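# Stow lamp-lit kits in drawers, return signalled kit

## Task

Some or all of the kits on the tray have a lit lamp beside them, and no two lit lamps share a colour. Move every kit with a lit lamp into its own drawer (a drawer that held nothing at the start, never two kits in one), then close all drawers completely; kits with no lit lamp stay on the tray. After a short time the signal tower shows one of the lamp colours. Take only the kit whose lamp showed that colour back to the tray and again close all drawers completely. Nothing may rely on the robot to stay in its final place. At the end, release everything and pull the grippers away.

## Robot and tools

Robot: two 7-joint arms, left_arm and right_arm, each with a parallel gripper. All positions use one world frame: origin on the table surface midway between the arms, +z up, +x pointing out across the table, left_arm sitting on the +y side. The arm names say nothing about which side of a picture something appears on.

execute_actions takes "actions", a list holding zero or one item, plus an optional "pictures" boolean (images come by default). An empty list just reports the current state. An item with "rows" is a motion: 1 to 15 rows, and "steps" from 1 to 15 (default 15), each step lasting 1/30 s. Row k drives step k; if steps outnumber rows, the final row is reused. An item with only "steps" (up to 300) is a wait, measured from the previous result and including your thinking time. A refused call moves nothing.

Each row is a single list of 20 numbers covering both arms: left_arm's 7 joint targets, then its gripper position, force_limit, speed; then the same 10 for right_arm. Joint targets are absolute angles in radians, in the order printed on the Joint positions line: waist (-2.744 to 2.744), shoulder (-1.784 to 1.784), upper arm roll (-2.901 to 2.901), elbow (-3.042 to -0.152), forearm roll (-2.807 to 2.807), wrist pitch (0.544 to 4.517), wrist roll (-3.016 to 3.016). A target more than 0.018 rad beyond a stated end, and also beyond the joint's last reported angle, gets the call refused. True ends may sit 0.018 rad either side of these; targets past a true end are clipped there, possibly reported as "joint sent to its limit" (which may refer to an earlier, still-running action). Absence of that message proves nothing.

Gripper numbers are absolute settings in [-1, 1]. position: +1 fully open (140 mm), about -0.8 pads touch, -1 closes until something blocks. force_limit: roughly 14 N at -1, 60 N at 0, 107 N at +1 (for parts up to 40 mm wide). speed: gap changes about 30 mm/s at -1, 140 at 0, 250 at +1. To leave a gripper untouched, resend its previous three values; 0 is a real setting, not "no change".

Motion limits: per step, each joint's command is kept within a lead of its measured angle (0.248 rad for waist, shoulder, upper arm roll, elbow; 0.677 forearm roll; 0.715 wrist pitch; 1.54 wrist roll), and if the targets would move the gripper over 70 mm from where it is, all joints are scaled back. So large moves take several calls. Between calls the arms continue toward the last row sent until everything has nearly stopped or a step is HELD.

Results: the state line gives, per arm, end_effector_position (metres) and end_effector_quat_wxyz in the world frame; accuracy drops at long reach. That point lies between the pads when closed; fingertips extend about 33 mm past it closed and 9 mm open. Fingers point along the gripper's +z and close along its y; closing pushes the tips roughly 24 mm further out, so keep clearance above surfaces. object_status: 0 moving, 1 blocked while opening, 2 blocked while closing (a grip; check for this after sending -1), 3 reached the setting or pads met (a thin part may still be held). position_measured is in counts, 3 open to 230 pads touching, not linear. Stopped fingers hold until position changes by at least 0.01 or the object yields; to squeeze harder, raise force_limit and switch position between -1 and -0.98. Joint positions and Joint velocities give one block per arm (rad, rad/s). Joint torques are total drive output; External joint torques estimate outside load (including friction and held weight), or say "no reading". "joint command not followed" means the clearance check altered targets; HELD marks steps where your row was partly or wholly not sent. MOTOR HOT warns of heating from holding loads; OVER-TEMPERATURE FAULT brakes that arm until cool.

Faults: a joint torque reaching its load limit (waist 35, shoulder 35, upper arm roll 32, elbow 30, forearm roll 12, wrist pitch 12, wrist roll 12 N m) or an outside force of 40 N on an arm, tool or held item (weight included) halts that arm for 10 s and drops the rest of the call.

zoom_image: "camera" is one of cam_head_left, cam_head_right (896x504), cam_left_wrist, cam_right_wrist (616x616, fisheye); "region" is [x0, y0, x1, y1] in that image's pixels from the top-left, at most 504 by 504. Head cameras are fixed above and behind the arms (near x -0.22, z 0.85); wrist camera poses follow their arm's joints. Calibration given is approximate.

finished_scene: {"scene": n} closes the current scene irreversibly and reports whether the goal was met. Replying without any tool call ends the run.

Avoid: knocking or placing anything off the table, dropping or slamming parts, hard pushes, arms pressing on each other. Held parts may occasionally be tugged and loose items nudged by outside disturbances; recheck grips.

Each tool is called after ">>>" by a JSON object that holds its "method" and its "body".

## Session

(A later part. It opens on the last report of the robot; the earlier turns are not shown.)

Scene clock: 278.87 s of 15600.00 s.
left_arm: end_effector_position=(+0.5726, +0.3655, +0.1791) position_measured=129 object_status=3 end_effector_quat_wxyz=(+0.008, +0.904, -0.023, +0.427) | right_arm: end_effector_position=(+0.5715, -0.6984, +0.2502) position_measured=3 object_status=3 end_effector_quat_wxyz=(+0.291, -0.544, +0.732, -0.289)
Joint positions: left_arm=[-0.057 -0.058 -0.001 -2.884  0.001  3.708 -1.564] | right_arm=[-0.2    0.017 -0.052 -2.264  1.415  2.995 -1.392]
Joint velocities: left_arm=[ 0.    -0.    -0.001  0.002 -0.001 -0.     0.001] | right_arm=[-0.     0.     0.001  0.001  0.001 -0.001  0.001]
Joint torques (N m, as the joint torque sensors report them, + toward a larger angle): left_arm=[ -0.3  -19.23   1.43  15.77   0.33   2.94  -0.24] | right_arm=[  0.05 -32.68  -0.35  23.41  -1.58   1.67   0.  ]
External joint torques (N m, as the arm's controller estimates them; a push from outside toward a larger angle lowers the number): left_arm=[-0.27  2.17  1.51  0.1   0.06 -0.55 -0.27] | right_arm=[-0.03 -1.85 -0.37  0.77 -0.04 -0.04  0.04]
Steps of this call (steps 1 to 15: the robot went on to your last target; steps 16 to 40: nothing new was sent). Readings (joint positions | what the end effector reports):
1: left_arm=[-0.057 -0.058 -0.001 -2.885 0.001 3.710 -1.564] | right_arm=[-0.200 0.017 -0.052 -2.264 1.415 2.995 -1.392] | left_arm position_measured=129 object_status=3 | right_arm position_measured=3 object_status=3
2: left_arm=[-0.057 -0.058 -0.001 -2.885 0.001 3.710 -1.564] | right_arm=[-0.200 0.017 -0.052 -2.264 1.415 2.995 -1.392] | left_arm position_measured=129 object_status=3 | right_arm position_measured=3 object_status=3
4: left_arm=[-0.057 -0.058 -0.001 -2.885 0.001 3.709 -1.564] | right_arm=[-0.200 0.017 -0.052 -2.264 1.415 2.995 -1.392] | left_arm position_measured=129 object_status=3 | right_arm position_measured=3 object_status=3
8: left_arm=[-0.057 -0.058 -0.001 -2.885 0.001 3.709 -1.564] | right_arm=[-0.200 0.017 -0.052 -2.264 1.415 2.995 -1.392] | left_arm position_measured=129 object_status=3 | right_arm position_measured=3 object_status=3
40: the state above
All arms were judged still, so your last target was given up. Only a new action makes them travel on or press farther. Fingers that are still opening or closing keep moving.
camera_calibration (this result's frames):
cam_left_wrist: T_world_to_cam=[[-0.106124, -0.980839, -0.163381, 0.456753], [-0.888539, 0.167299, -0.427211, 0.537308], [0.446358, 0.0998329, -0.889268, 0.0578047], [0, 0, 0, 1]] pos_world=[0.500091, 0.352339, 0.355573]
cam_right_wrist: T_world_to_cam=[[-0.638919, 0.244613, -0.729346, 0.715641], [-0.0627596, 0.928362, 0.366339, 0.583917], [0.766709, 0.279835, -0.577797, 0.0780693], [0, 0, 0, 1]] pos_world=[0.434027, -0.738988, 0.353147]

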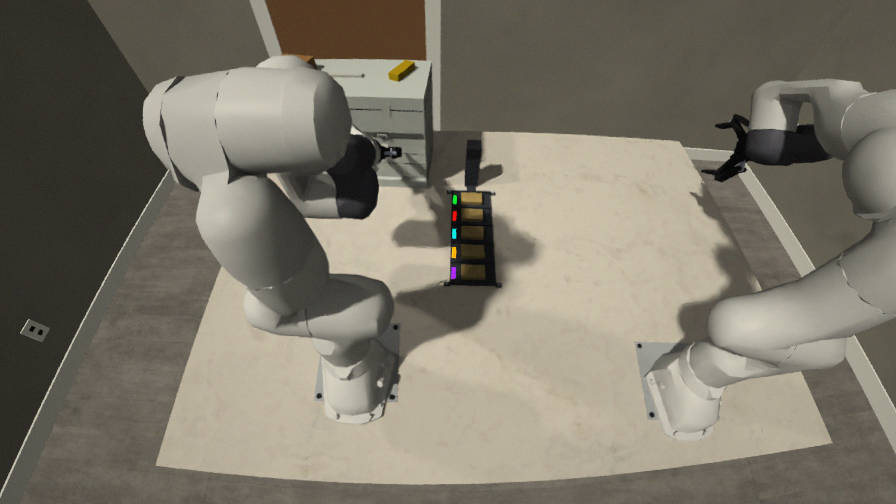

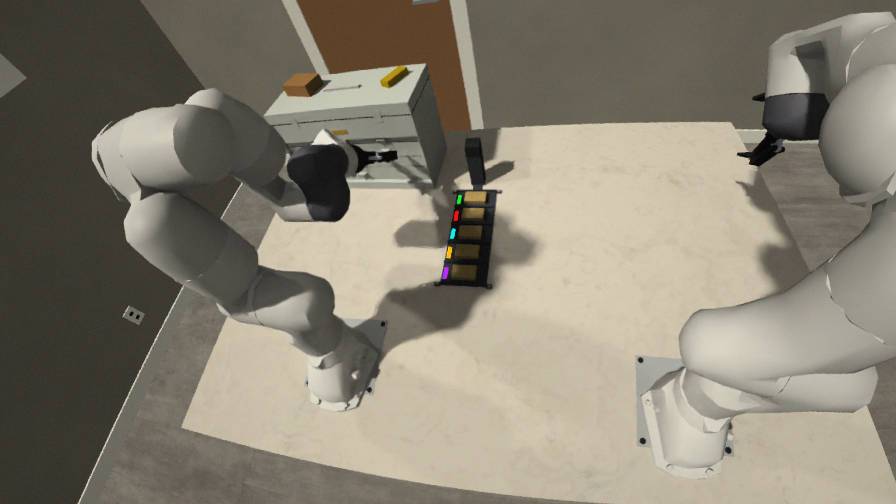

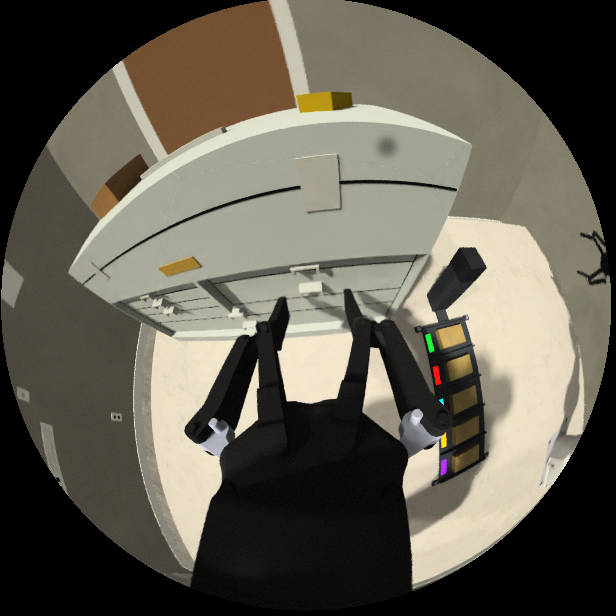

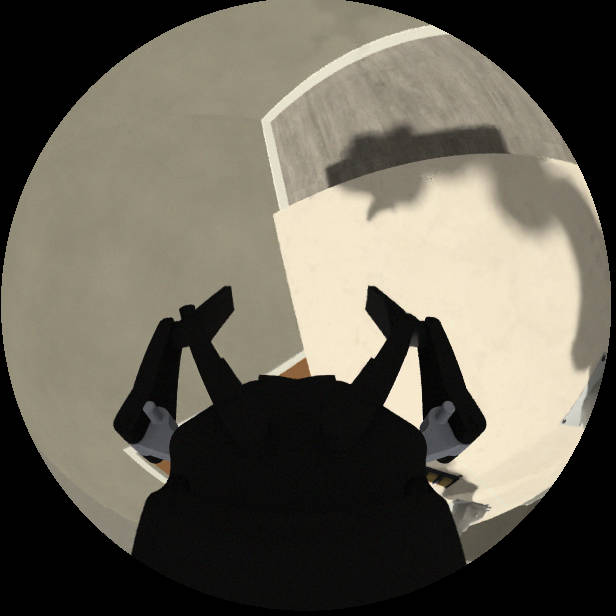

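>>> {"method": "execute_actions", "body": {"actions": [{"rows":[[-0.057,-0.013,0,-2.827,0,3.682,-1.571,0,0,0,-0.2,0.017,-0.05,-2.264,1.415,2.995,-1.392,1,0,0]],"steps":15}], "pictures": false}}

>>> {"method": "execute_actions", "body": {"actions": [{"steps":30}]}}

>>> {"method": "zoom_image", "body": {"camera": "cam_left_wrist", "region": [210, 200, 410, 350]}}

Scene clock: 335.23 s of 15600.00 s.
left_arm: end_effector_position=(+0.5896, +0.3648, +0.1763) position_measured=129 object_status=3 end_effector_quat_wxyz=(+0.008, +0.906, -0.023, +0.423) | right_arm: end_effector_position=(+0.5715, -0.6984, +0.2502) position_measured=3 object_status=3 end_effector_quat_wxyz=(+0.291, -0.544, +0.732, -0.289)
Joint positions: left_arm=[-0.057 -0.015 -0.001 -2.829  0.001  3.687 -1.564] | right_arm=[-0.2    0.017 -0.052 -2.264  1.415  2.995 -1.392]
Joint velocities: left_arm=[ 0.001  0.001 -0.002  0.001  0.    -0.007 -0.001] | right_arm=[-0.001  0.001  0.     0.     0.     0.001 -0.001]
Joint torques (N m, as the joint torque sensors report them, + toward a larger angle): left_arm=[ -0.39 -22.04   1.13  16.32   0.32   3.01  -0.19] | right_arm=[  0.11 -32.61  -0.41  22.89  -1.55   1.63   0.03]
External joint torques (N m, as the arm's controller estimates them; a push from outside toward a larger angle lowers the number): left_arm=[-0.31  1.08  1.22  0.46  0.03 -0.48 -0.22] | right_arm=[ 0.1  -1.84 -0.36  0.28 -0.02 -0.09  0.07]
Steps of this call (steps 1 to 90: nothing new was sent; then 52.87 s passed at rest; steps 91 to 105: all 15 steps of this action). Readings (joint positions | what the end effector reports):
91: left_arm=[-0.057 -0.048 -0.001 -2.872 0.001 3.705 -1.564] | right_arm=[-0.200 0.017 -0.052 -2.264 1.415 2.995 -1.392] | left_arm position_measured=129 object_status=3 | right_arm position_measured=3 object_status=3
92: left_arm=[-0.057 -0.036 -0.001 -2.856 0.001 3.701 -1.564] | right_arm=[-0.200 0.017 -0.052 -2.264 1.415 2.995 -1.392] | left_arm position_measured=129 object_status=3 | right_arm position_measured=3 object_status=3
94: left_arm=[-0.057 -0.023 -0.001 -2.839 0.001 3.696 -1.564] | right_arm=[-0.200 0.017 -0.052 -2.264 1.415 2.995 -1.392] | left_arm position_measured=129 object_status=3 | right_arm position_measured=3 object_status=3
98: left_arm=[-0.057 -0.016 -0.001 -2.830 0.001 3.691 -1.564] | right_arm=[-0.200 0.017 -0.052 -2.264 1.415 2.995 -1.392] | left_arm position_measured=129 object_status=3 | right_arm position_measured=3 object_status=3
105: the state above

Scene clock: 336.23 s of 15600.00 s.
left_arm: end_effector_position=(+0.5895, +0.3648, +0.1760) position_measured=129 object_status=3 end_effector_quat_wxyz=(+0.008, +0.906, -0.023, +0.423) | right_arm: end_effector_position=(+0.5715, -0.6984, +0.2502) position_measured=3 object_status=3 end_effector_quat_wxyz=(+0.291, -0.544, +0.732, -0.289)
Joint positions: left_arm=[-0.057 -0.015 -0.001 -2.829  0.001  3.686 -1.564] | right_arm=[-0.2    0.017 -0.052 -2.264  1.415  2.995 -1.392]
Joint velocities: left_arm=[ 0.    -0.001  0.001 -0.    -0.001  0.001 -0.001] | right_arm=[ 0.001  0.001 -0.     0.001 -0.001 -0.    -0.001]
Joint torques (N m, as the joint torque sensors report them, + toward a larger angle): left_arm=[  0.27 -21.84   1.18  16.79   0.37   2.96  -0.22] | right_arm=[  0.   -32.52  -0.06  23.26  -1.54   1.67   0.01]
External joint torques (N m, as the arm's controller estimates them; a push from outside toward a larger angle lowers the number): left_arm=[ 0.2   1.32  1.12  0.89  0.1  -0.53 -0.24] | right_arm=[ 0.04 -1.62  0.05  0.57 -0.01 -0.07  0.05]
Steps of this call (steps 1 to 15: the robot went on to your last target; steps 16 to 30: nothing new was sent). Readings (joint positions | what the end effector reports):
1: left_arm=[-0.057 -0.015 -0.001 -2.829 0.001 3.687 -1.564] | right_arm=[-0.200 0.017 -0.052 -2.264 1.415 2.995 -1.392] | left_arm position_measured=129 object_status=3 | right_arm position_measured=3 object_status=3
2: left_arm=[-0.057 -0.015 -0.001 -2.829 0.001 3.687 -1.564] | right_arm=[-0.200 0.017 -0.052 -2.264 1.415 2.995 -1.392] | left_arm position_measured=129 object_status=3 | right_arm position_measured=3 object_status=3
4: left_arm=[-0.057 -0.015 -0.001 -2.829 0.001 3.687 -1.564] | right_arm=[-0.200 0.017 -0.052 -2.264 1.415 2.995 -1.392] | left_arm position_measured=129 object_status=3 | right_arm position_measured=3 object_status=3
8: left_arm=[-0.057 -0.015 -0.001 -2.829 0.001 3.686 -1.564] | right_arm=[-0.200 0.017 -0.052 -2.264 1.415 2.995 -1.392] | left_arm position_measured=129 object_status=3 | right_arm position_measured=3 object_status=3
30: the state above
All arms were judged still, so your last target was given up. Only a new action makes them travel on or press farther. Fingers that are still opening or closing keep moving.
camera_calibration (this result's frames):
cam_left_wrist: T_world_to_cam=[[-0.107507, -0.980794, -0.162741, 0.457996], [-0.892352, 0.167363, -0.419163, 0.551872], [0.438349, 0.10016, -0.893207, 0.0528385], [0, 0, 0, 1]] pos_world=[0.51854, 0.351544, 0.353055]
cam_right_wrist: T_world_to_cam=[[-0.638919, 0.244613, -0.729346, 0.715641], [-0.0627596, 0.928362, 0.366339, 0.583917], [0.766709, 0.279835, -0.577797, 0.0780694], [0, 0, 0, 1]] pos_world=[0.434027, -0.738988, 0.353147]

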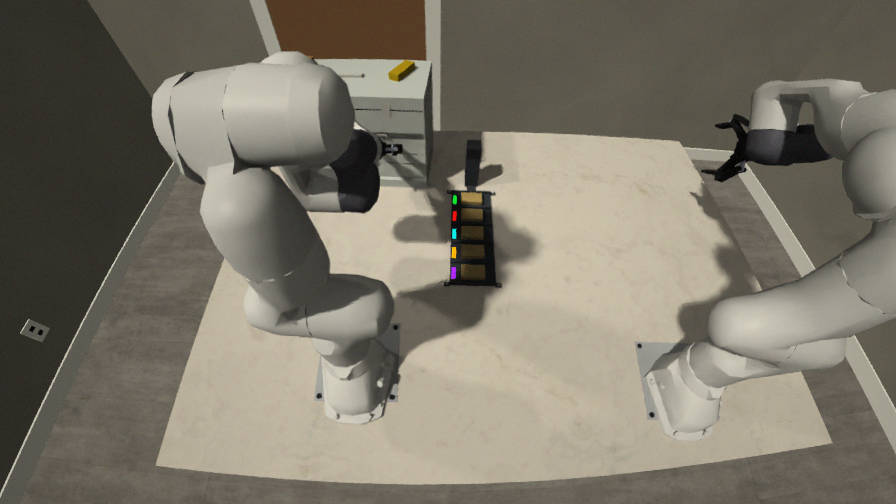

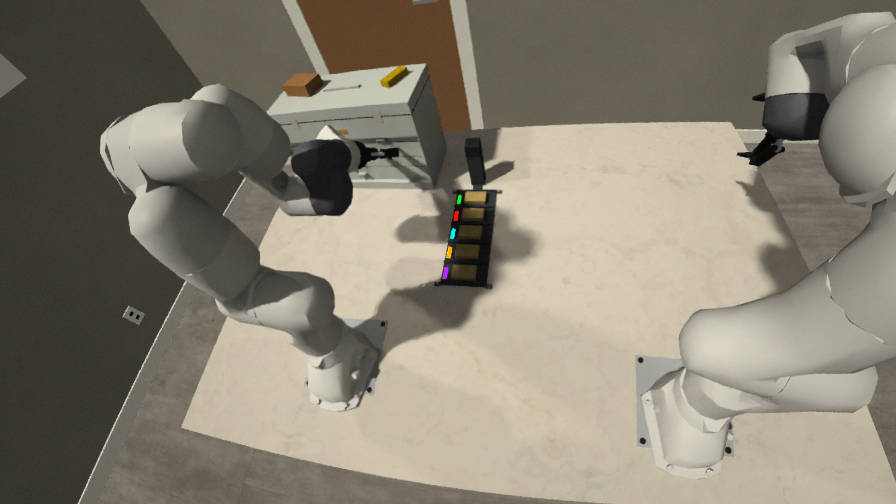

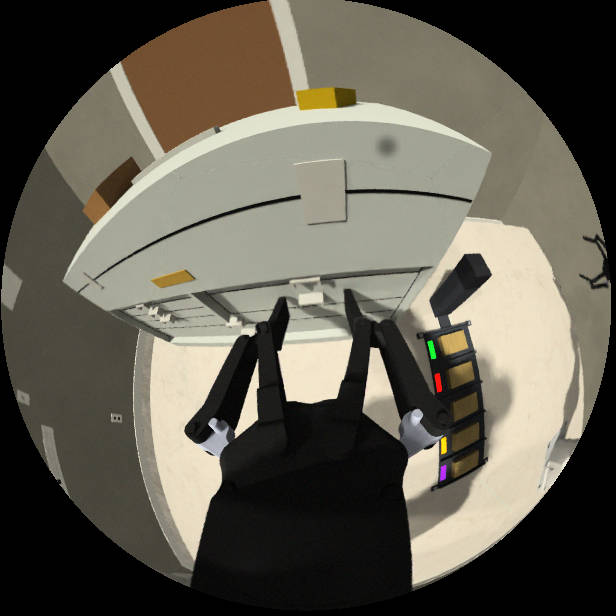

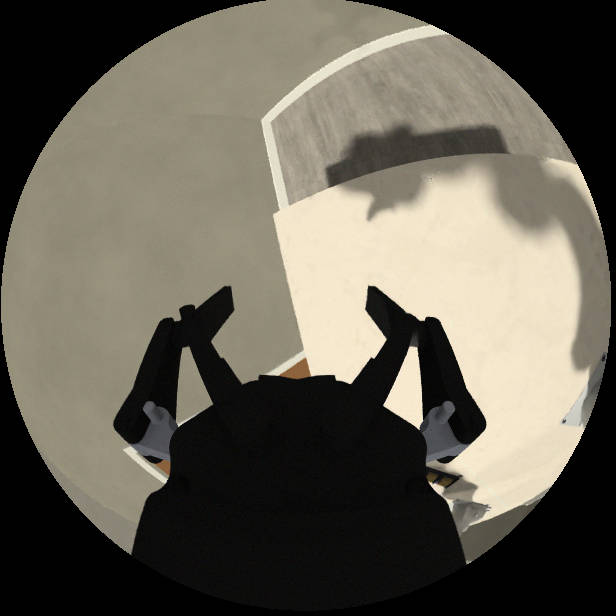

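Region (210, 200, 410, 350) of cam_left_wrist's 616x616 image, scaled by 2.520, with more detail than that image has; it fills the top 378 rows of this view, and the rest is white.

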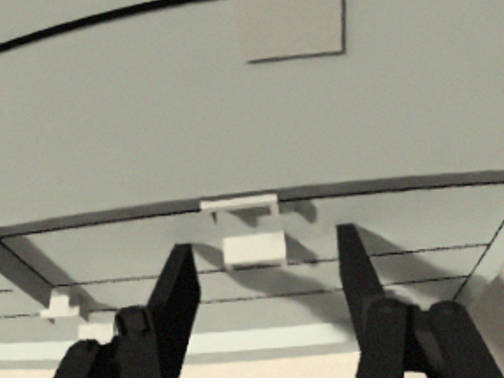

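>>> {"method": "execute_actions", "body": {"actions": [{"rows":[[-0.047,-0.017,0,-2.832,0,3.686,-1.571,-1,0,-0.6,-0.2,0.017,-0.05,-2.264,1.415,2.995,-1.392,1,0,0]],"steps":15}], "pictures": false}}

>>> {"method": "execute_actions", "body": {"actions": [{"steps":30}]}}

>>> {"method": "zoom_image", "body": {"camera": "cam_left_wrist", "region": [210, 200, 410, 350]}}

Scene clock: 343.17 s of 15600.00 s.
left_arm: end_effector_position=(+0.5884, +0.3691, +0.1747) position_measured=184 object_status=0 end_effector_quat_wxyz=(+0.006, +0.907, -0.020, +0.421) | right_arm: end_effector_position=(+0.5715, -0.6984, +0.2502) position_measured=3 object_status=3 end_effector_quat_wxyz=(+0.291, -0.544, +0.732, -0.289)
Joint positions: left_arm=[-0.05  -0.015 -0.001 -2.831  0.     3.686 -1.564] | right_arm=[-0.2    0.017 -0.052 -2.264  1.415  2.995 -1.392]
Joint velocities: left_arm=[ 0.027 -0.004  0.011 -0.002 -0.025 -0.     0.002] | right_arm=[-0.     0.    -0.001  0.001 -0.    -0.002 -0.   ]
Joint torques (N m, as the joint torque sensors report them, + toward a larger angle): left_arm=[ -0.07 -23.89   1.13  15.22   1.08   3.63  -0.25] | right_arm=[ -0.13 -32.4   -0.2   23.09  -1.57   1.67   0.01]
External joint torques (N m, as the arm's controller estimates them; a push from outside toward a larger angle lowers the number): left_arm=[-0.31 -0.68  0.37 -0.71  0.48  0.1  -0.27] | right_arm=[-0.07 -1.6  -0.08  0.45 -0.04 -0.06  0.05]
Steps of this call (steps 1 to 90: nothing new was sent; then 3.43 s passed at rest; steps 91 to 105: all 15 steps of this action). Readings (joint positions | what the end effector reports):
91: left_arm=[-0.056 -0.015 -0.001 -2.829 0.001 3.686 -1.564] | right_arm=[-0.200 0.017 -0.052 -2.264 1.415 2.995 -1.392] | left_arm position_measured=129 object_status=0 | right_arm position_measured=3 object_status=3
92: left_arm=[-0.054 -0.015 -0.001 -2.829 0.001 3.686 -1.564] | right_arm=[-0.200 0.017 -0.052 -2.264 1.415 2.995 -1.392] | left_arm position_measured=132 object_status=0 | right_arm position_measured=3 object_status=3
94: left_arm=[-0.051 -0.015 -0.001 -2.830 0.001 3.686 -1.564] | right_arm=[-0.200 0.017 -0.052 -2.264 1.415 2.995 -1.392] | left_arm position_measured=140 object_status=0 | right_arm position_measured=3 object_status=3
98: left_arm=[-0.050 -0.015 -0.001 -2.830 0.001 3.686 -1.564] | right_arm=[-0.200 0.017 -0.052 -2.264 1.415 2.995 -1.392] | left_arm position_measured=156 object_status=0 | right_arm position_measured=3 object_status=3
105: the state above

Scene clock: 344.17 s of 15600.00 s.
left_arm: end_effector_position=(+0.5884, +0.3693, +0.1748) position_measured=193 object_status=2 end_effector_quat_wxyz=(+0.006, +0.907, -0.020, +0.422) | right_arm: end_effector_position=(+0.5715, -0.6984, +0.2502) position_measured=3 object_status=3 end_effector_quat_wxyz=(+0.291, -0.544, +0.732, -0.289)
Joint positions: left_arm=[-0.049 -0.016 -0.001 -2.831  0.001  3.686 -1.564] | right_arm=[-0.2    0.017 -0.052 -2.264  1.415  2.995 -1.392]
Joint velocities: left_arm=[-0.001 -0.002  0.    -0.    -0.001 -0.001 -0.   ] | right_arm=[ 0.001  0.001  0.     0.001  0.     0.001 -0.   ]
Joint torques (N m, as the joint torque sensors report them, + toward a larger angle): left_arm=[  0.79 -24.17   1.8   14.99   0.38   3.58  -0.26] | right_arm=[ -0.08 -32.61  -0.13  23.02  -1.49   1.62   0.06]
External joint torques (N m, as the arm's controller estimates them; a push from outside toward a larger angle lowers the number): left_arm=[ 0.83 -1.04  1.86 -0.88  0.1   0.08 -0.28] | right_arm=[-0.05 -1.8  -0.03  0.39  0.04 -0.11  0.1 ]
Steps of this call (steps 1 to 15: the robot went on to your last target; steps 16 to 30: nothing new was sent). Readings (joint positions | what the end effector reports):
1: left_arm=[-0.049 -0.016 -0.001 -2.831 0.001 3.686 -1.564] | right_arm=[-0.200 0.017 -0.052 -2.264 1.415 2.995 -1.392] | left_arm position_measured=188 object_status=0 | right_arm position_measured=3 object_status=3
2: left_arm=[-0.049 -0.016 -0.001 -2.831 0.001 3.686 -1.564] | right_arm=[-0.200 0.017 -0.052 -2.264 1.415 2.995 -1.392] | left_arm position_measured=192 object_status=0 | right_arm position_measured=3 object_status=3
4: left_arm=[-0.049 -0.016 -0.001 -2.831 0.001 3.686 -1.564] | right_arm=[-0.200 0.017 -0.052 -2.264 1.415 2.995 -1.392] | left_arm position_measured=193 object_status=0 | right_arm position_measured=3 object_status=3
8: left_arm=[-0.049 -0.016 -0.001 -2.831 0.001 3.686 -1.564] | right_arm=[-0.200 0.017 -0.052 -2.264 1.415 2.995 -1.392] | left_arm position_measured=193 object_status=2 | right_arm position_measured=3 object_status=3
30: the state above
All arms were judged still, so your last target was given up. Only a new action makes them travel on or press farther. Fingers that are still opening or closing keep moving.
camera_calibration (this result's frames):
cam_left_wrist: T_world_to_cam=[[-0.100228, -0.981595, -0.162558, 0.458138], [-0.89465, 0.160405, -0.416979, 0.553169], [0.435379, 0.10364, -0.894262, 0.0524872], [0, 0, 0, 1]] pos_world=[0.517959, 0.355535, 0.352071]
cam_right_wrist: T_world_to_cam=[[-0.638919, 0.244613, -0.729346, 0.715641], [-0.0627596, 0.928362, 0.366339, 0.583917], [0.766709, 0.279835, -0.577797, 0.0780694], [0, 0, 0, 1]] pos_world=[0.434027, -0.738988, 0.353147]

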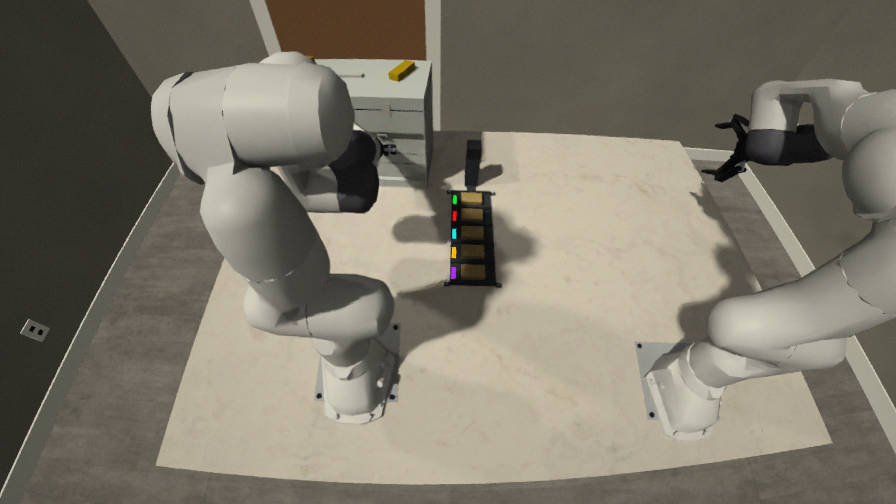

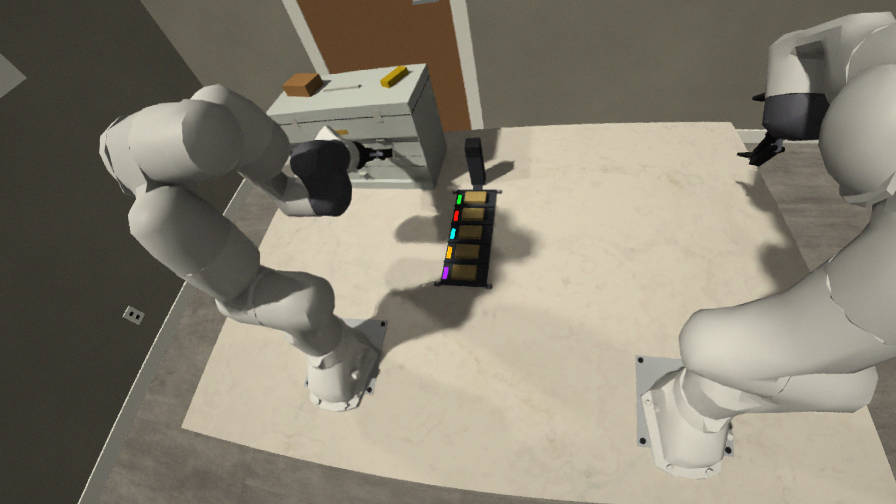

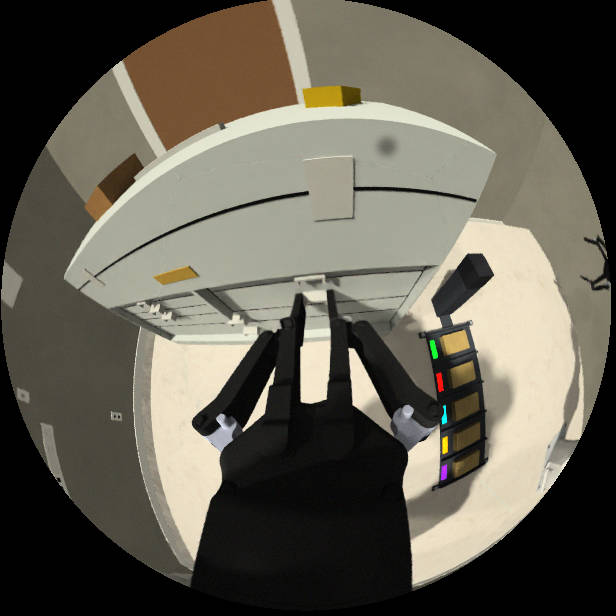

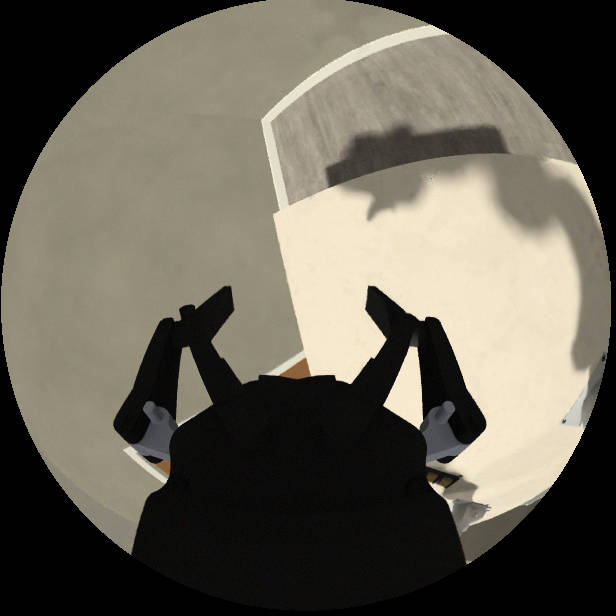

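Region (210, 200, 410, 350) of cam_left_wrist's 616x616 image, scaled by 2.520, with more detail than that image has; it fills the top 378 rows of this view, and the rest is white.

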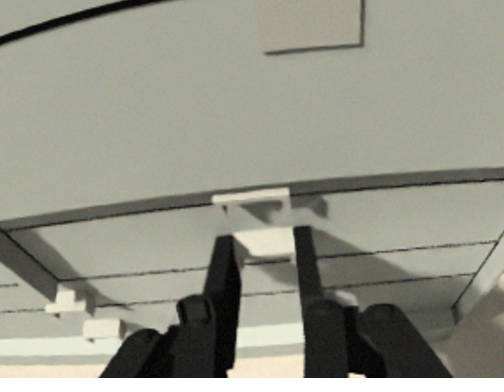

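>>> {"method": "execute_actions", "body": {"actions": [{"rows":[[-0.047,-0.022,0,-2.838,0,3.69,-1.571,-1,0,-0.6,-0.2,0.017,-0.05,-2.264,1.415,2.995,-1.392,1,0,0],[-0.047,-0.028,0,-2.846,0,3.692,-1.571,-1,0,-0.6,-0.2,0.017,-0.05,-2.264,1.415,2.995,-1.392,1,0,0],[-0.047,-0.034,0,-2.854,0,3.694,-1.571,-1,0,-0.6,-0.2,0.017,-0.05,-2.264,1.415,2.995,-1.392,1,0,0],[-0.047,-0.040,0,-2.862,0,3.696,-1.571,-1,0,-0.6,-0.2,0.017,-0.05,-2.264,1.415,2.995,-1.392,1,0,0],[-0.047,-0.046,0,-2.870,0,3.698,-1.571,-1,0,-0.6,-0.2,0.017,-0.05,-2.264,1.415,2.995,-1.392,1,0,0],[-0.047,-0.052,0,-2.878,0,3.70,-1.571,-1,0,-0.6,-0.2,0.017,-0.05,-2.264,1.415,2.995,-1.392,1,0,0],[-0.047,-0.058,0,-2.886,0,3.702,-1.571,-1,0,-0.6,-0.2,0.017,-0.05,-2.264,1.415,2.995,-1.392,1,0,0],[-0.047,-0.064,0,-2.894,0,3.704,-1.571,-1,0,-0.6,-0.2,0.017,-0.05,-2.264,1.415,2.995,-1.392,1,0,0],[-0.047,-0.070,0,-2.902,0,3.706,-1.571,-1,0,-0.6,-0.2,0.017,-0.05,-2.264,1.415,2.995,-1.392,1,0,0],[-0.047,-0.077,0,-2.910,0,3.708,-1.571,-1,0,-0.6,-0.2,0.017,-0.05,-2.264,1.415,2.995,-1.392,1,0,0],[-0.047,-0.083,0,-2.918,0,3.71,-1.571,-1,0,-0.6,-0.2,0.017,-0.05,-2.264,1.415,2.995,-1.392,1,0,0],[-0.047,-0.089,0,-2.926,0,3.712,-1.571,-1,0,-0.6,-0.2,0.017,-0.05,-2.264,1.415,2.995,-1.392,1,0,0],[-0.047,-0.096,0,-2.935,0,3.714,-1.571,-1,0,-0.6,-0.2,0.017,-0.05,-2.264,1.415,2.995,-1.392,1,0,0],[-0.047,-0.103,0,-2.944,0,3.716,-1.571,-1,0,-0.6,-0.2,0.017,-0.05,-2.264,1.415,2.995,-1.392,1,0,0],[-0.047,-0.110,0,-2.953,0,3.718,-1.571,-1,0,-0.6,-0.2,0.017,-0.05,-2.264,1.415,2.995,-1.392,1,0,0]],"steps":15}], "pictures": false}}

>>> {"method": "execute_actions", "body": {"actions": [{"rows":[[-0.046,-0.118,0,-2.962,0,3.72,-1.571,-1,0,-0.6,-0.2,0.017,-0.05,-2.264,1.415,2.995,-1.392,1,0,0],[-0.046,-0.126,0,-2.972,0,3.722,-1.571,-1,0,-0.6,-0.2,0.017,-0.05,-2.264,1.415,2.995,-1.392,1,0,0],[-0.046,-0.134,0,-2.982,0,3.724,-1.571,-1,0,-0.6,-0.2,0.017,-0.05,-2.264,1.415,2.995,-1.392,1,0,0],[-0.046,-0.142,0,-2.992,0,3.726,-1.571,-1,0,-0.6,-0.2,0.017,-0.05,-2.264,1.415,2.995,-1.392,1,0,0],[-0.046,-0.150,0,-3.002,0,3.727,-1.571,-1,0,-0.6,-0.2,0.017,-0.05,-2.264,1.415,2.995,-1.392,1,0,0],[-0.046,-0.155,0,-3.008,0,3.728,-1.571,-1,0,-0.6,-0.2,0.017,-0.05,-2.264,1.415,2.995,-1.392,1,0,0]],"steps":15}]}}

Scene clock: 379.63 s of 15600.00 s.
left_arm: end_effector_position=(+0.5559, +0.3712, +0.1753) position_measured=193 object_status=2 end_effector_quat_wxyz=(+0.006, +0.907, -0.019, +0.421) | right_arm: end_effector_position=(+0.5715, -0.6984, +0.2502) position_measured=3 object_status=3 end_effector_quat_wxyz=(+0.291, -0.544, +0.732, -0.289)
Joint positions: left_arm=[-0.048 -0.094 -0.001 -2.931  0.001  3.706 -1.564] | right_arm=[-0.2    0.017 -0.052 -2.264  1.415  2.995 -1.392]
Joint velocities: left_arm=[ 0.004 -0.196  0.    -0.25  -0.001  0.057  0.001] | right_arm=[ 0.    -0.     0.001 -0.001  0.001 -0.     0.001]
Joint torques (N m, as the joint torque sensors report them, + toward a larger angle): left_arm=[ -0.53 -20.31   0.26  14.51   0.35   4.05  -0.18] | right_arm=[ -0.09 -32.84  -0.11  23.41  -1.55   1.57   0.02]
External joint torques (N m, as the arm's controller estimates them; a push from outside toward a larger angle lowers the number): left_arm=[-0.49 -1.49  0.4  -2.24  0.1   0.63 -0.2 ] | right_arm=[-0.12 -1.8  -0.09  0.65 -0.01 -0.16  0.06]
Steps of this call (steps 1 to 90: nothing new was sent; then 31.97 s passed at rest; steps 91 to 105: all 15 steps of this action). Readings (joint positions | what the end effector reports):
91: left_arm=[-0.049 -0.016 -0.001 -2.832 0.001 3.686 -1.564] | right_arm=[-0.200 0.017 -0.052 -2.264 1.415 2.995 -1.392] | left_arm position_measured=193 object_status=2 | right_arm position_measured=3 object_status=3
92: left_arm=[-0.049 -0.019 -0.001 -2.835 0.001 3.686 -1.564] | right_arm=[-0.200 0.017 -0.052 -2.264 1.415 2.995 -1.392] | left_arm position_measured=193 object_status=2 | right_arm position_measured=3 object_status=3
94: left_arm=[-0.049 -0.027 -0.001 -2.846 0.001 3.688 -1.564] | right_arm=[-0.200 0.017 -0.052 -2.264 1.415 2.995 -1.392] | left_arm position_measured=193 object_status=2 | right_arm position_measured=3 object_status=3
98: left_arm=[-0.049 -0.050 -0.001 -2.874 0.001 3.694 -1.564] | right_arm=[-0.200 0.017 -0.052 -2.264 1.415 2.995 -1.392] | left_arm position_measured=193 object_status=2 | right_arm position_measured=3 object_status=3
105: the state above

Scene clock: 380.13 s of 15600.00 s.
left_arm: end_effector_position=(+0.5321, +0.3726, +0.1755) position_measured=193 object_status=2 end_effector_quat_wxyz=(+0.006, +0.906, -0.019, +0.422) | right_arm: end_effector_position=(+0.5715, -0.6984, +0.2502) position_measured=3 object_status=3 end_effector_quat_wxyz=(+0.291, -0.544, +0.732, -0.289)
Joint positions: left_arm=[-0.047 -0.152 -0.001 -3.005  0.001  3.723 -1.564] | right_arm=[-0.2    0.017 -0.052 -2.264  1.415  2.995 -1.392]
Joint velocities: left_arm=[ 0.    -0.001  0.    -0.004  0.     0.003 -0.002] | right_arm=[-0.001 -0.     0.001  0.    -0.     0.     0.001]
Joint torques (N m, as the joint torque sensors report them, + toward a larger angle): left_arm=[ -0.09 -18.39   0.45  12.41   0.31   4.22  -0.28] | right_arm=[  0.41 -33.16  -0.05  23.02  -1.6    1.62   0.04]
External joint torques (N m, as the arm's controller estimates them; a push from outside toward a larger angle lowers the number): left_arm=[-0.11 -0.78  0.58 -2.81  0.06  0.72 -0.3 ] | right_arm=[ 0.38 -2.24 -0.02  0.33 -0.06 -0.11  0.09]
Steps of this call (steps 1 to 15: all 15 steps of this action). Readings (joint positions | what the end effector reports):
1: left_arm=[-0.048 -0.101 -0.001 -2.940 0.001 3.708 -1.564] | right_arm=[-0.200 0.017 -0.052 -2.264 1.415 2.995 -1.392] | left_arm position_measured=193 object_status=2 | right_arm position_measured=3 object_status=3
2: left_arm=[-0.048 -0.108 -0.001 -2.949 0.001 3.710 -1.564] | right_arm=[-0.200 0.017 -0.052 -2.264 1.415 2.995 -1.392] | left_arm position_measured=193 object_status=2 | right_arm position_measured=3 object_status=3
4: left_arm=[-0.048 -0.124 -0.001 -2.968 0.001 3.714 -1.564] | right_arm=[-0.200 0.017 -0.052 -2.264 1.415 2.995 -1.392] | left_arm position_measured=193 object_status=2 | right_arm position_measured=3 object_status=3
8: left_arm=[-0.047 -0.148 -0.001 -2.998 0.001 3.720 -1.564] | right_arm=[-0.200 0.017 -0.052 -2.264 1.415 2.995 -1.392] | left_arm position_measured=193 object_status=2 | right_arm position_measured=3 object_status=3
15: the state above
camera_calibration (this result's frames):
cam_left_wrist: T_world_to_cam=[[-0.0978208, -0.981809, -0.162733, 0.454684], [-0.89473, 0.158359, -0.41759, 0.503509], [0.435764, 0.104753, -0.893945, 0.0766023], [0, 0, 0, 1]] pos_world=[0.461602, 0.358653, 0.352731]
cam_right_wrist: T_world_to_cam=[[-0.638919, 0.244613, -0.729346, 0.715641], [-0.0627596, 0.928362, 0.366339, 0.583917], [0.766709, 0.279835, -0.577797, 0.0780693], [0, 0, 0, 1]] pos_world=[0.434027, -0.738988, 0.353147]

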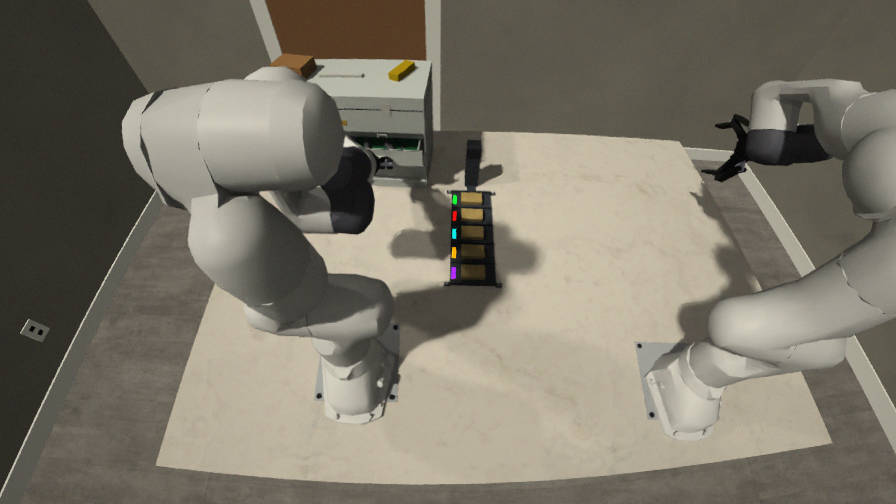

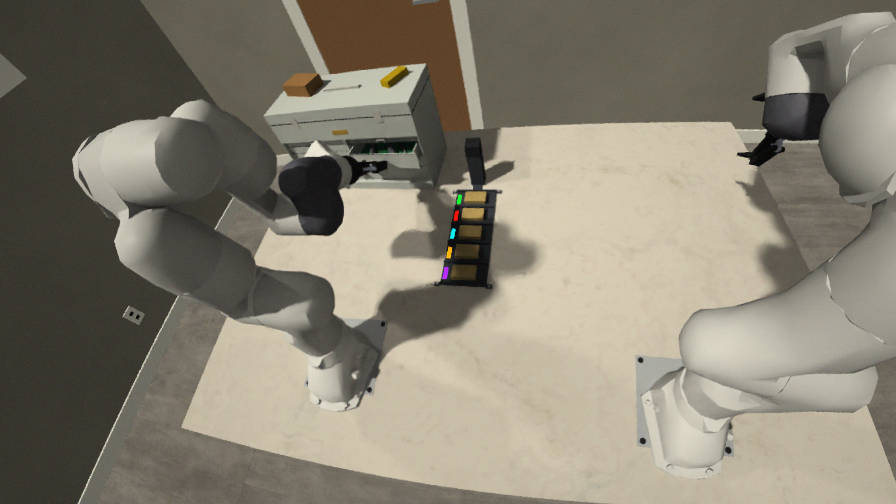

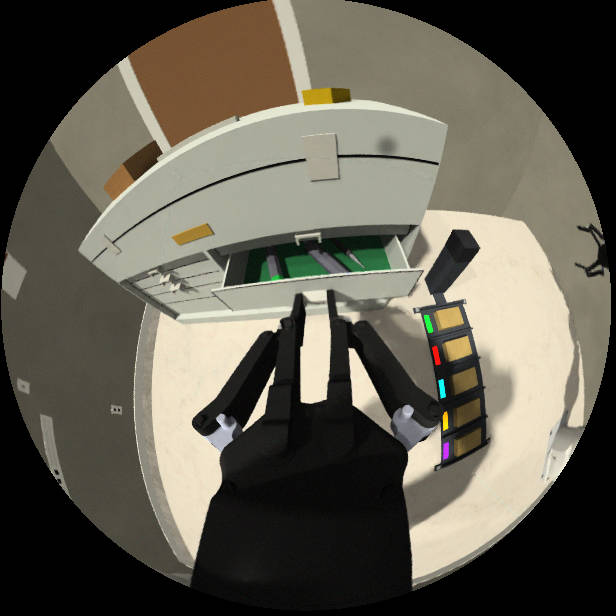

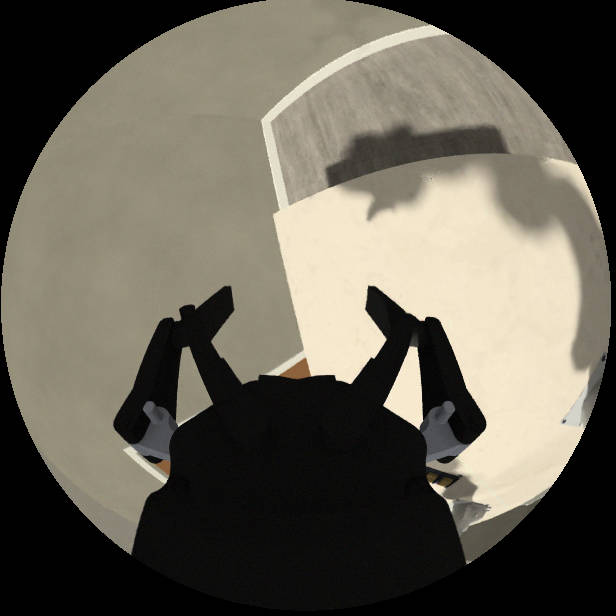

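>>> {"method": "execute_actions", "body": {"actions": [{"rows":[[-0.047,-0.143,0,-2.993,0,3.718,-1.571,-1,0,-0.6,-0.2,0.017,-0.05,-2.264,1.415,2.995,-1.392,1,0,0],[-0.047,-0.133,0,-2.981,0,3.716,-1.571,-1,0,-0.6,-0.2,0.017,-0.05,-2.264,1.415,2.995,-1.392,1,0,0],[-0.047,-0.123,0,-2.969,0,3.713,-1.571,-1,0,-0.6,-0.2,0.017,-0.05,-2.264,1.415,2.995,-1.392,1,0,0],[-0.047,-0.113,0,-2.957,0,3.711,-1.571,-1,0,-0.6,-0.2,0.017,-0.05,-2.264,1.415,2.995,-1.392,1,0,0],[-0.047,-0.103,0,-2.944,0,3.708,-1.571,-1,0,-0.6,-0.2,0.017,-0.05,-2.264,1.415,2.995,-1.392,1,0,0],[-0.047,-0.093,0,-2.931,0,3.705,-1.571,-1,0,-0.6,-0.2,0.017,-0.05,-2.264,1.415,2.995,-1.392,1,0,0],[-0.047,-0.083,0,-2.918,0,3.702,-1.571,-1,0,-0.6,-0.2,0.017,-0.05,-2.264,1.415,2.995,-1.392,1,0,0],[-0.047,-0.073,0,-2.905,0,3.699,-1.571,-1,0,-0.6,-0.2,0.017,-0.05,-2.264,1.415,2.995,-1.392,1,0,0],[-0.047,-0.063,0,-2.892,0,3.696,-1.571,-1,0,-0.6,-0.2,0.017,-0.05,-2.264,1.415,2.995,-1.392,1,0,0],[-0.047,-0.054,0,-2.880,0,3.693,-1.571,-1,0,-0.6,-0.2,0.017,-0.05,-2.264,1.415,2.995,-1.392,1,0,0],[-0.048,-0.046,0,-2.870,0,3.691,-1.571,-1,0,-0.6,-0.2,0.017,-0.05,-2.264,1.415,2.995,-1.392,1,0,0],[-0.048,-0.039,0,-2.860,0,3.689,-1.571,-1,0,-0.6,-0.2,0.017,-0.05,-2.264,1.415,2.995,-1.392,1,0,0],[-0.048,-0.033,0,-2.852,0,3.687,-1.571,-1,0,-0.6,-0.2,0.017,-0.05,-2.264,1.415,2.995,-1.392,1,0,0],[-0.048,-0.028,0,-2.846,0,3.685,-1.571,-1,0,-0.6,-0.2,0.017,-0.05,-2.264,1.415,2.995,-1.392,1,0,0],[-0.048,-0.024,0,-2.840,0,3.684,-1.571,-1,0,-0.6,-0.2,0.017,-0.05,-2.264,1.415,2.995,-1.392,1,0,0]],"steps":15}], "pictures": false}}

>>> {"method": "execute_actions", "body": {"actions": [{"rows":[[-0.049,-0.021,0,-2.836,0,3.683,-1.571,-1,0,-0.6,-0.2,0.017,-0.05,-2.264,1.415,2.995,-1.392,1,0,0],[-0.049,-0.018,0,-2.833,0,3.682,-1.571,-1,0,-0.6,-0.2,0.017,-0.05,-2.264,1.415,2.995,-1.392,1,0,0],[-0.049,-0.015,0,-2.830,0,3.682,-1.571,-1,0,-0.6,-0.2,0.017,-0.05,-2.264,1.415,2.995,-1.392,1,0,0],[-0.049,-0.013,0,-2.827,0,3.681,-1.571,-1,0,-0.6,-0.2,0.017,-0.05,-2.264,1.415,2.995,-1.392,1,0,0],[-0.049,-0.011,0,-2.824,0,3.681,-1.571,-1,0,-0.6,-0.2,0.017,-0.05,-2.264,1.415,2.995,-1.392,1,0,0]],"steps":15}], "pictures": false}}

Scene clock: 406.97 s of 15600.00 s.
left_arm: end_effector_position=(+0.5792, +0.3699, +0.1750) position_measured=193 object_status=2 end_effector_quat_wxyz=(+0.006, +0.907, -0.020, +0.422) | right_arm: end_effector_position=(+0.5715, -0.6984, +0.2502) position_measured=3 object_status=3 end_effector_quat_wxyz=(+0.291, -0.544, +0.732, -0.289)
Joint positions: left_arm=[-0.049 -0.037 -0.001 -2.86   0.002  3.694 -1.564] | right_arm=[-0.2    0.017 -0.052 -2.264  1.415  2.995 -1.392]
Joint velocities: left_arm=[-0.003  0.161  0.     0.219  0.    -0.06  -0.   ] | right_arm=[ 0.    -0.    -0.    -0.002  0.    -0.001  0.001]
Joint torques (N m, as the joint torque sensors report them, + toward a larger angle): left_arm=[ -0.17 -23.55   0.48  15.8    0.03   3.63  -0.18] | right_arm=[ -0.06 -32.56  -0.09  23.01  -1.55   1.69   0.03]
External joint torques (N m, as the arm's controller estimates them; a push from outside toward a larger angle lowers the number): left_arm=[-0.26 -0.23  0.47  1.4  -0.21  0.08 -0.2 ] | right_arm=[-0.05 -1.69 -0.01  0.4  -0.02 -0.04  0.07]
Steps of this call (steps 1 to 15: the robot went on to your last target; steps 16 to 90: nothing new was sent; then 23.33 s passed at rest; steps 91 to 105: all 15 steps of this action). Readings (joint positions | what the end effector reports):
91: left_arm=[-0.047 -0.151 -0.001 -3.003 0.001 3.724 -1.564] | right_arm=[-0.200 0.017 -0.052 -2.264 1.415 2.995 -1.392] | left_arm position_measured=193 object_status=2 | right_arm position_measured=3 object_status=3
92: left_arm=[-0.047 -0.147 -0.001 -2.998 0.001 3.723 -1.564] | right_arm=[-0.200 0.017 -0.052 -2.264 1.415 2.995 -1.392] | left_arm position_measured=193 object_status=2 | right_arm position_measured=3 object_status=3
94: left_arm=[-0.047 -0.132 -0.001 -2.981 0.001 3.720 -1.564] | right_arm=[-0.200 0.017 -0.052 -2.264 1.415 2.995 -1.392] | left_arm position_measured=193 object_status=2 | right_arm position_measured=3 object_status=3
98: left_arm=[-0.048 -0.095 -0.001 -2.935 0.001 3.712 -1.564] | right_arm=[-0.200 0.017 -0.052 -2.264 1.415 2.995 -1.392] | left_arm position_measured=193 object_status=2 | right_arm position_measured=3 object_status=3
105: the state above

Scene clock: 407.47 s of 15600.00 s.
left_arm: end_effector_position=(+0.5889, +0.3693, +0.1748) position_measured=193 object_status=2 end_effector_quat_wxyz=(+0.006, +0.907, -0.020, +0.421) | right_arm: end_effector_position=(+0.5715, -0.6984, +0.2502) position_measured=3 object_status=3 end_effector_quat_wxyz=(+0.291, -0.544, +0.732, -0.289)
Joint positions: left_arm=[-0.049 -0.015 -0.001 -2.83   0.002  3.685 -1.564] | right_arm=[-0.2    0.017 -0.052 -2.264  1.415  2.995 -1.392]
Joint velocities: left_arm=[ 0.     0.    -0.     0.001 -0.     0.     0.   ] | right_arm=[-0.001 -0.001  0.001  0.     0.002  0.     0.   ]
Joint torques (N m, as the joint torque sensors report them, + toward a larger angle): left_arm=[  0.02 -20.03   1.08  18.55   0.11   3.12  -0.2 ] | right_arm=[ -0.18 -32.21  -0.51  23.11  -1.58   1.64   0.06]
External joint torques (N m, as the arm's controller estimates them; a push from outside toward a larger angle lowers the number): left_arm=[ 0.01  3.1   1.08  2.68 -0.16 -0.38 -0.22] | right_arm=[-0.15 -1.16 -0.42  0.35 -0.05 -0.1   0.1 ]
Steps of this call (steps 1 to 15: all 15 steps of this action). Readings (joint positions | what the end effector reports):
1: left_arm=[-0.049 -0.032 -0.001 -2.853 0.002 3.692 -1.564] | right_arm=[-0.200 0.017 -0.052 -2.264 1.415 2.995 -1.392] | left_arm position_measured=193 object_status=2 | right_arm position_measured=3 object_status=3
2: left_arm=[-0.049 -0.027 -0.001 -2.848 0.002 3.691 -1.564] | right_arm=[-0.200 0.017 -0.052 -2.264 1.415 2.995 -1.392] | left_arm position_measured=193 object_status=2 | right_arm position_measured=3 object_status=3
4: left_arm=[-0.049 -0.021 -0.001 -2.839 0.002 3.688 -1.564] | right_arm=[-0.200 0.017 -0.052 -2.264 1.415 2.995 -1.392] | left_arm position_measured=193 object_status=2 | right_arm position_measured=3 object_status=3
8: left_arm=[-0.049 -0.015 -0.001 -2.830 0.002 3.686 -1.564] | right_arm=[-0.200 0.017 -0.052 -2.264 1.415 2.995 -1.392] | left_arm position_measured=193 object_status=2 | right_arm position_measured=3 object_status=3
15: the state above


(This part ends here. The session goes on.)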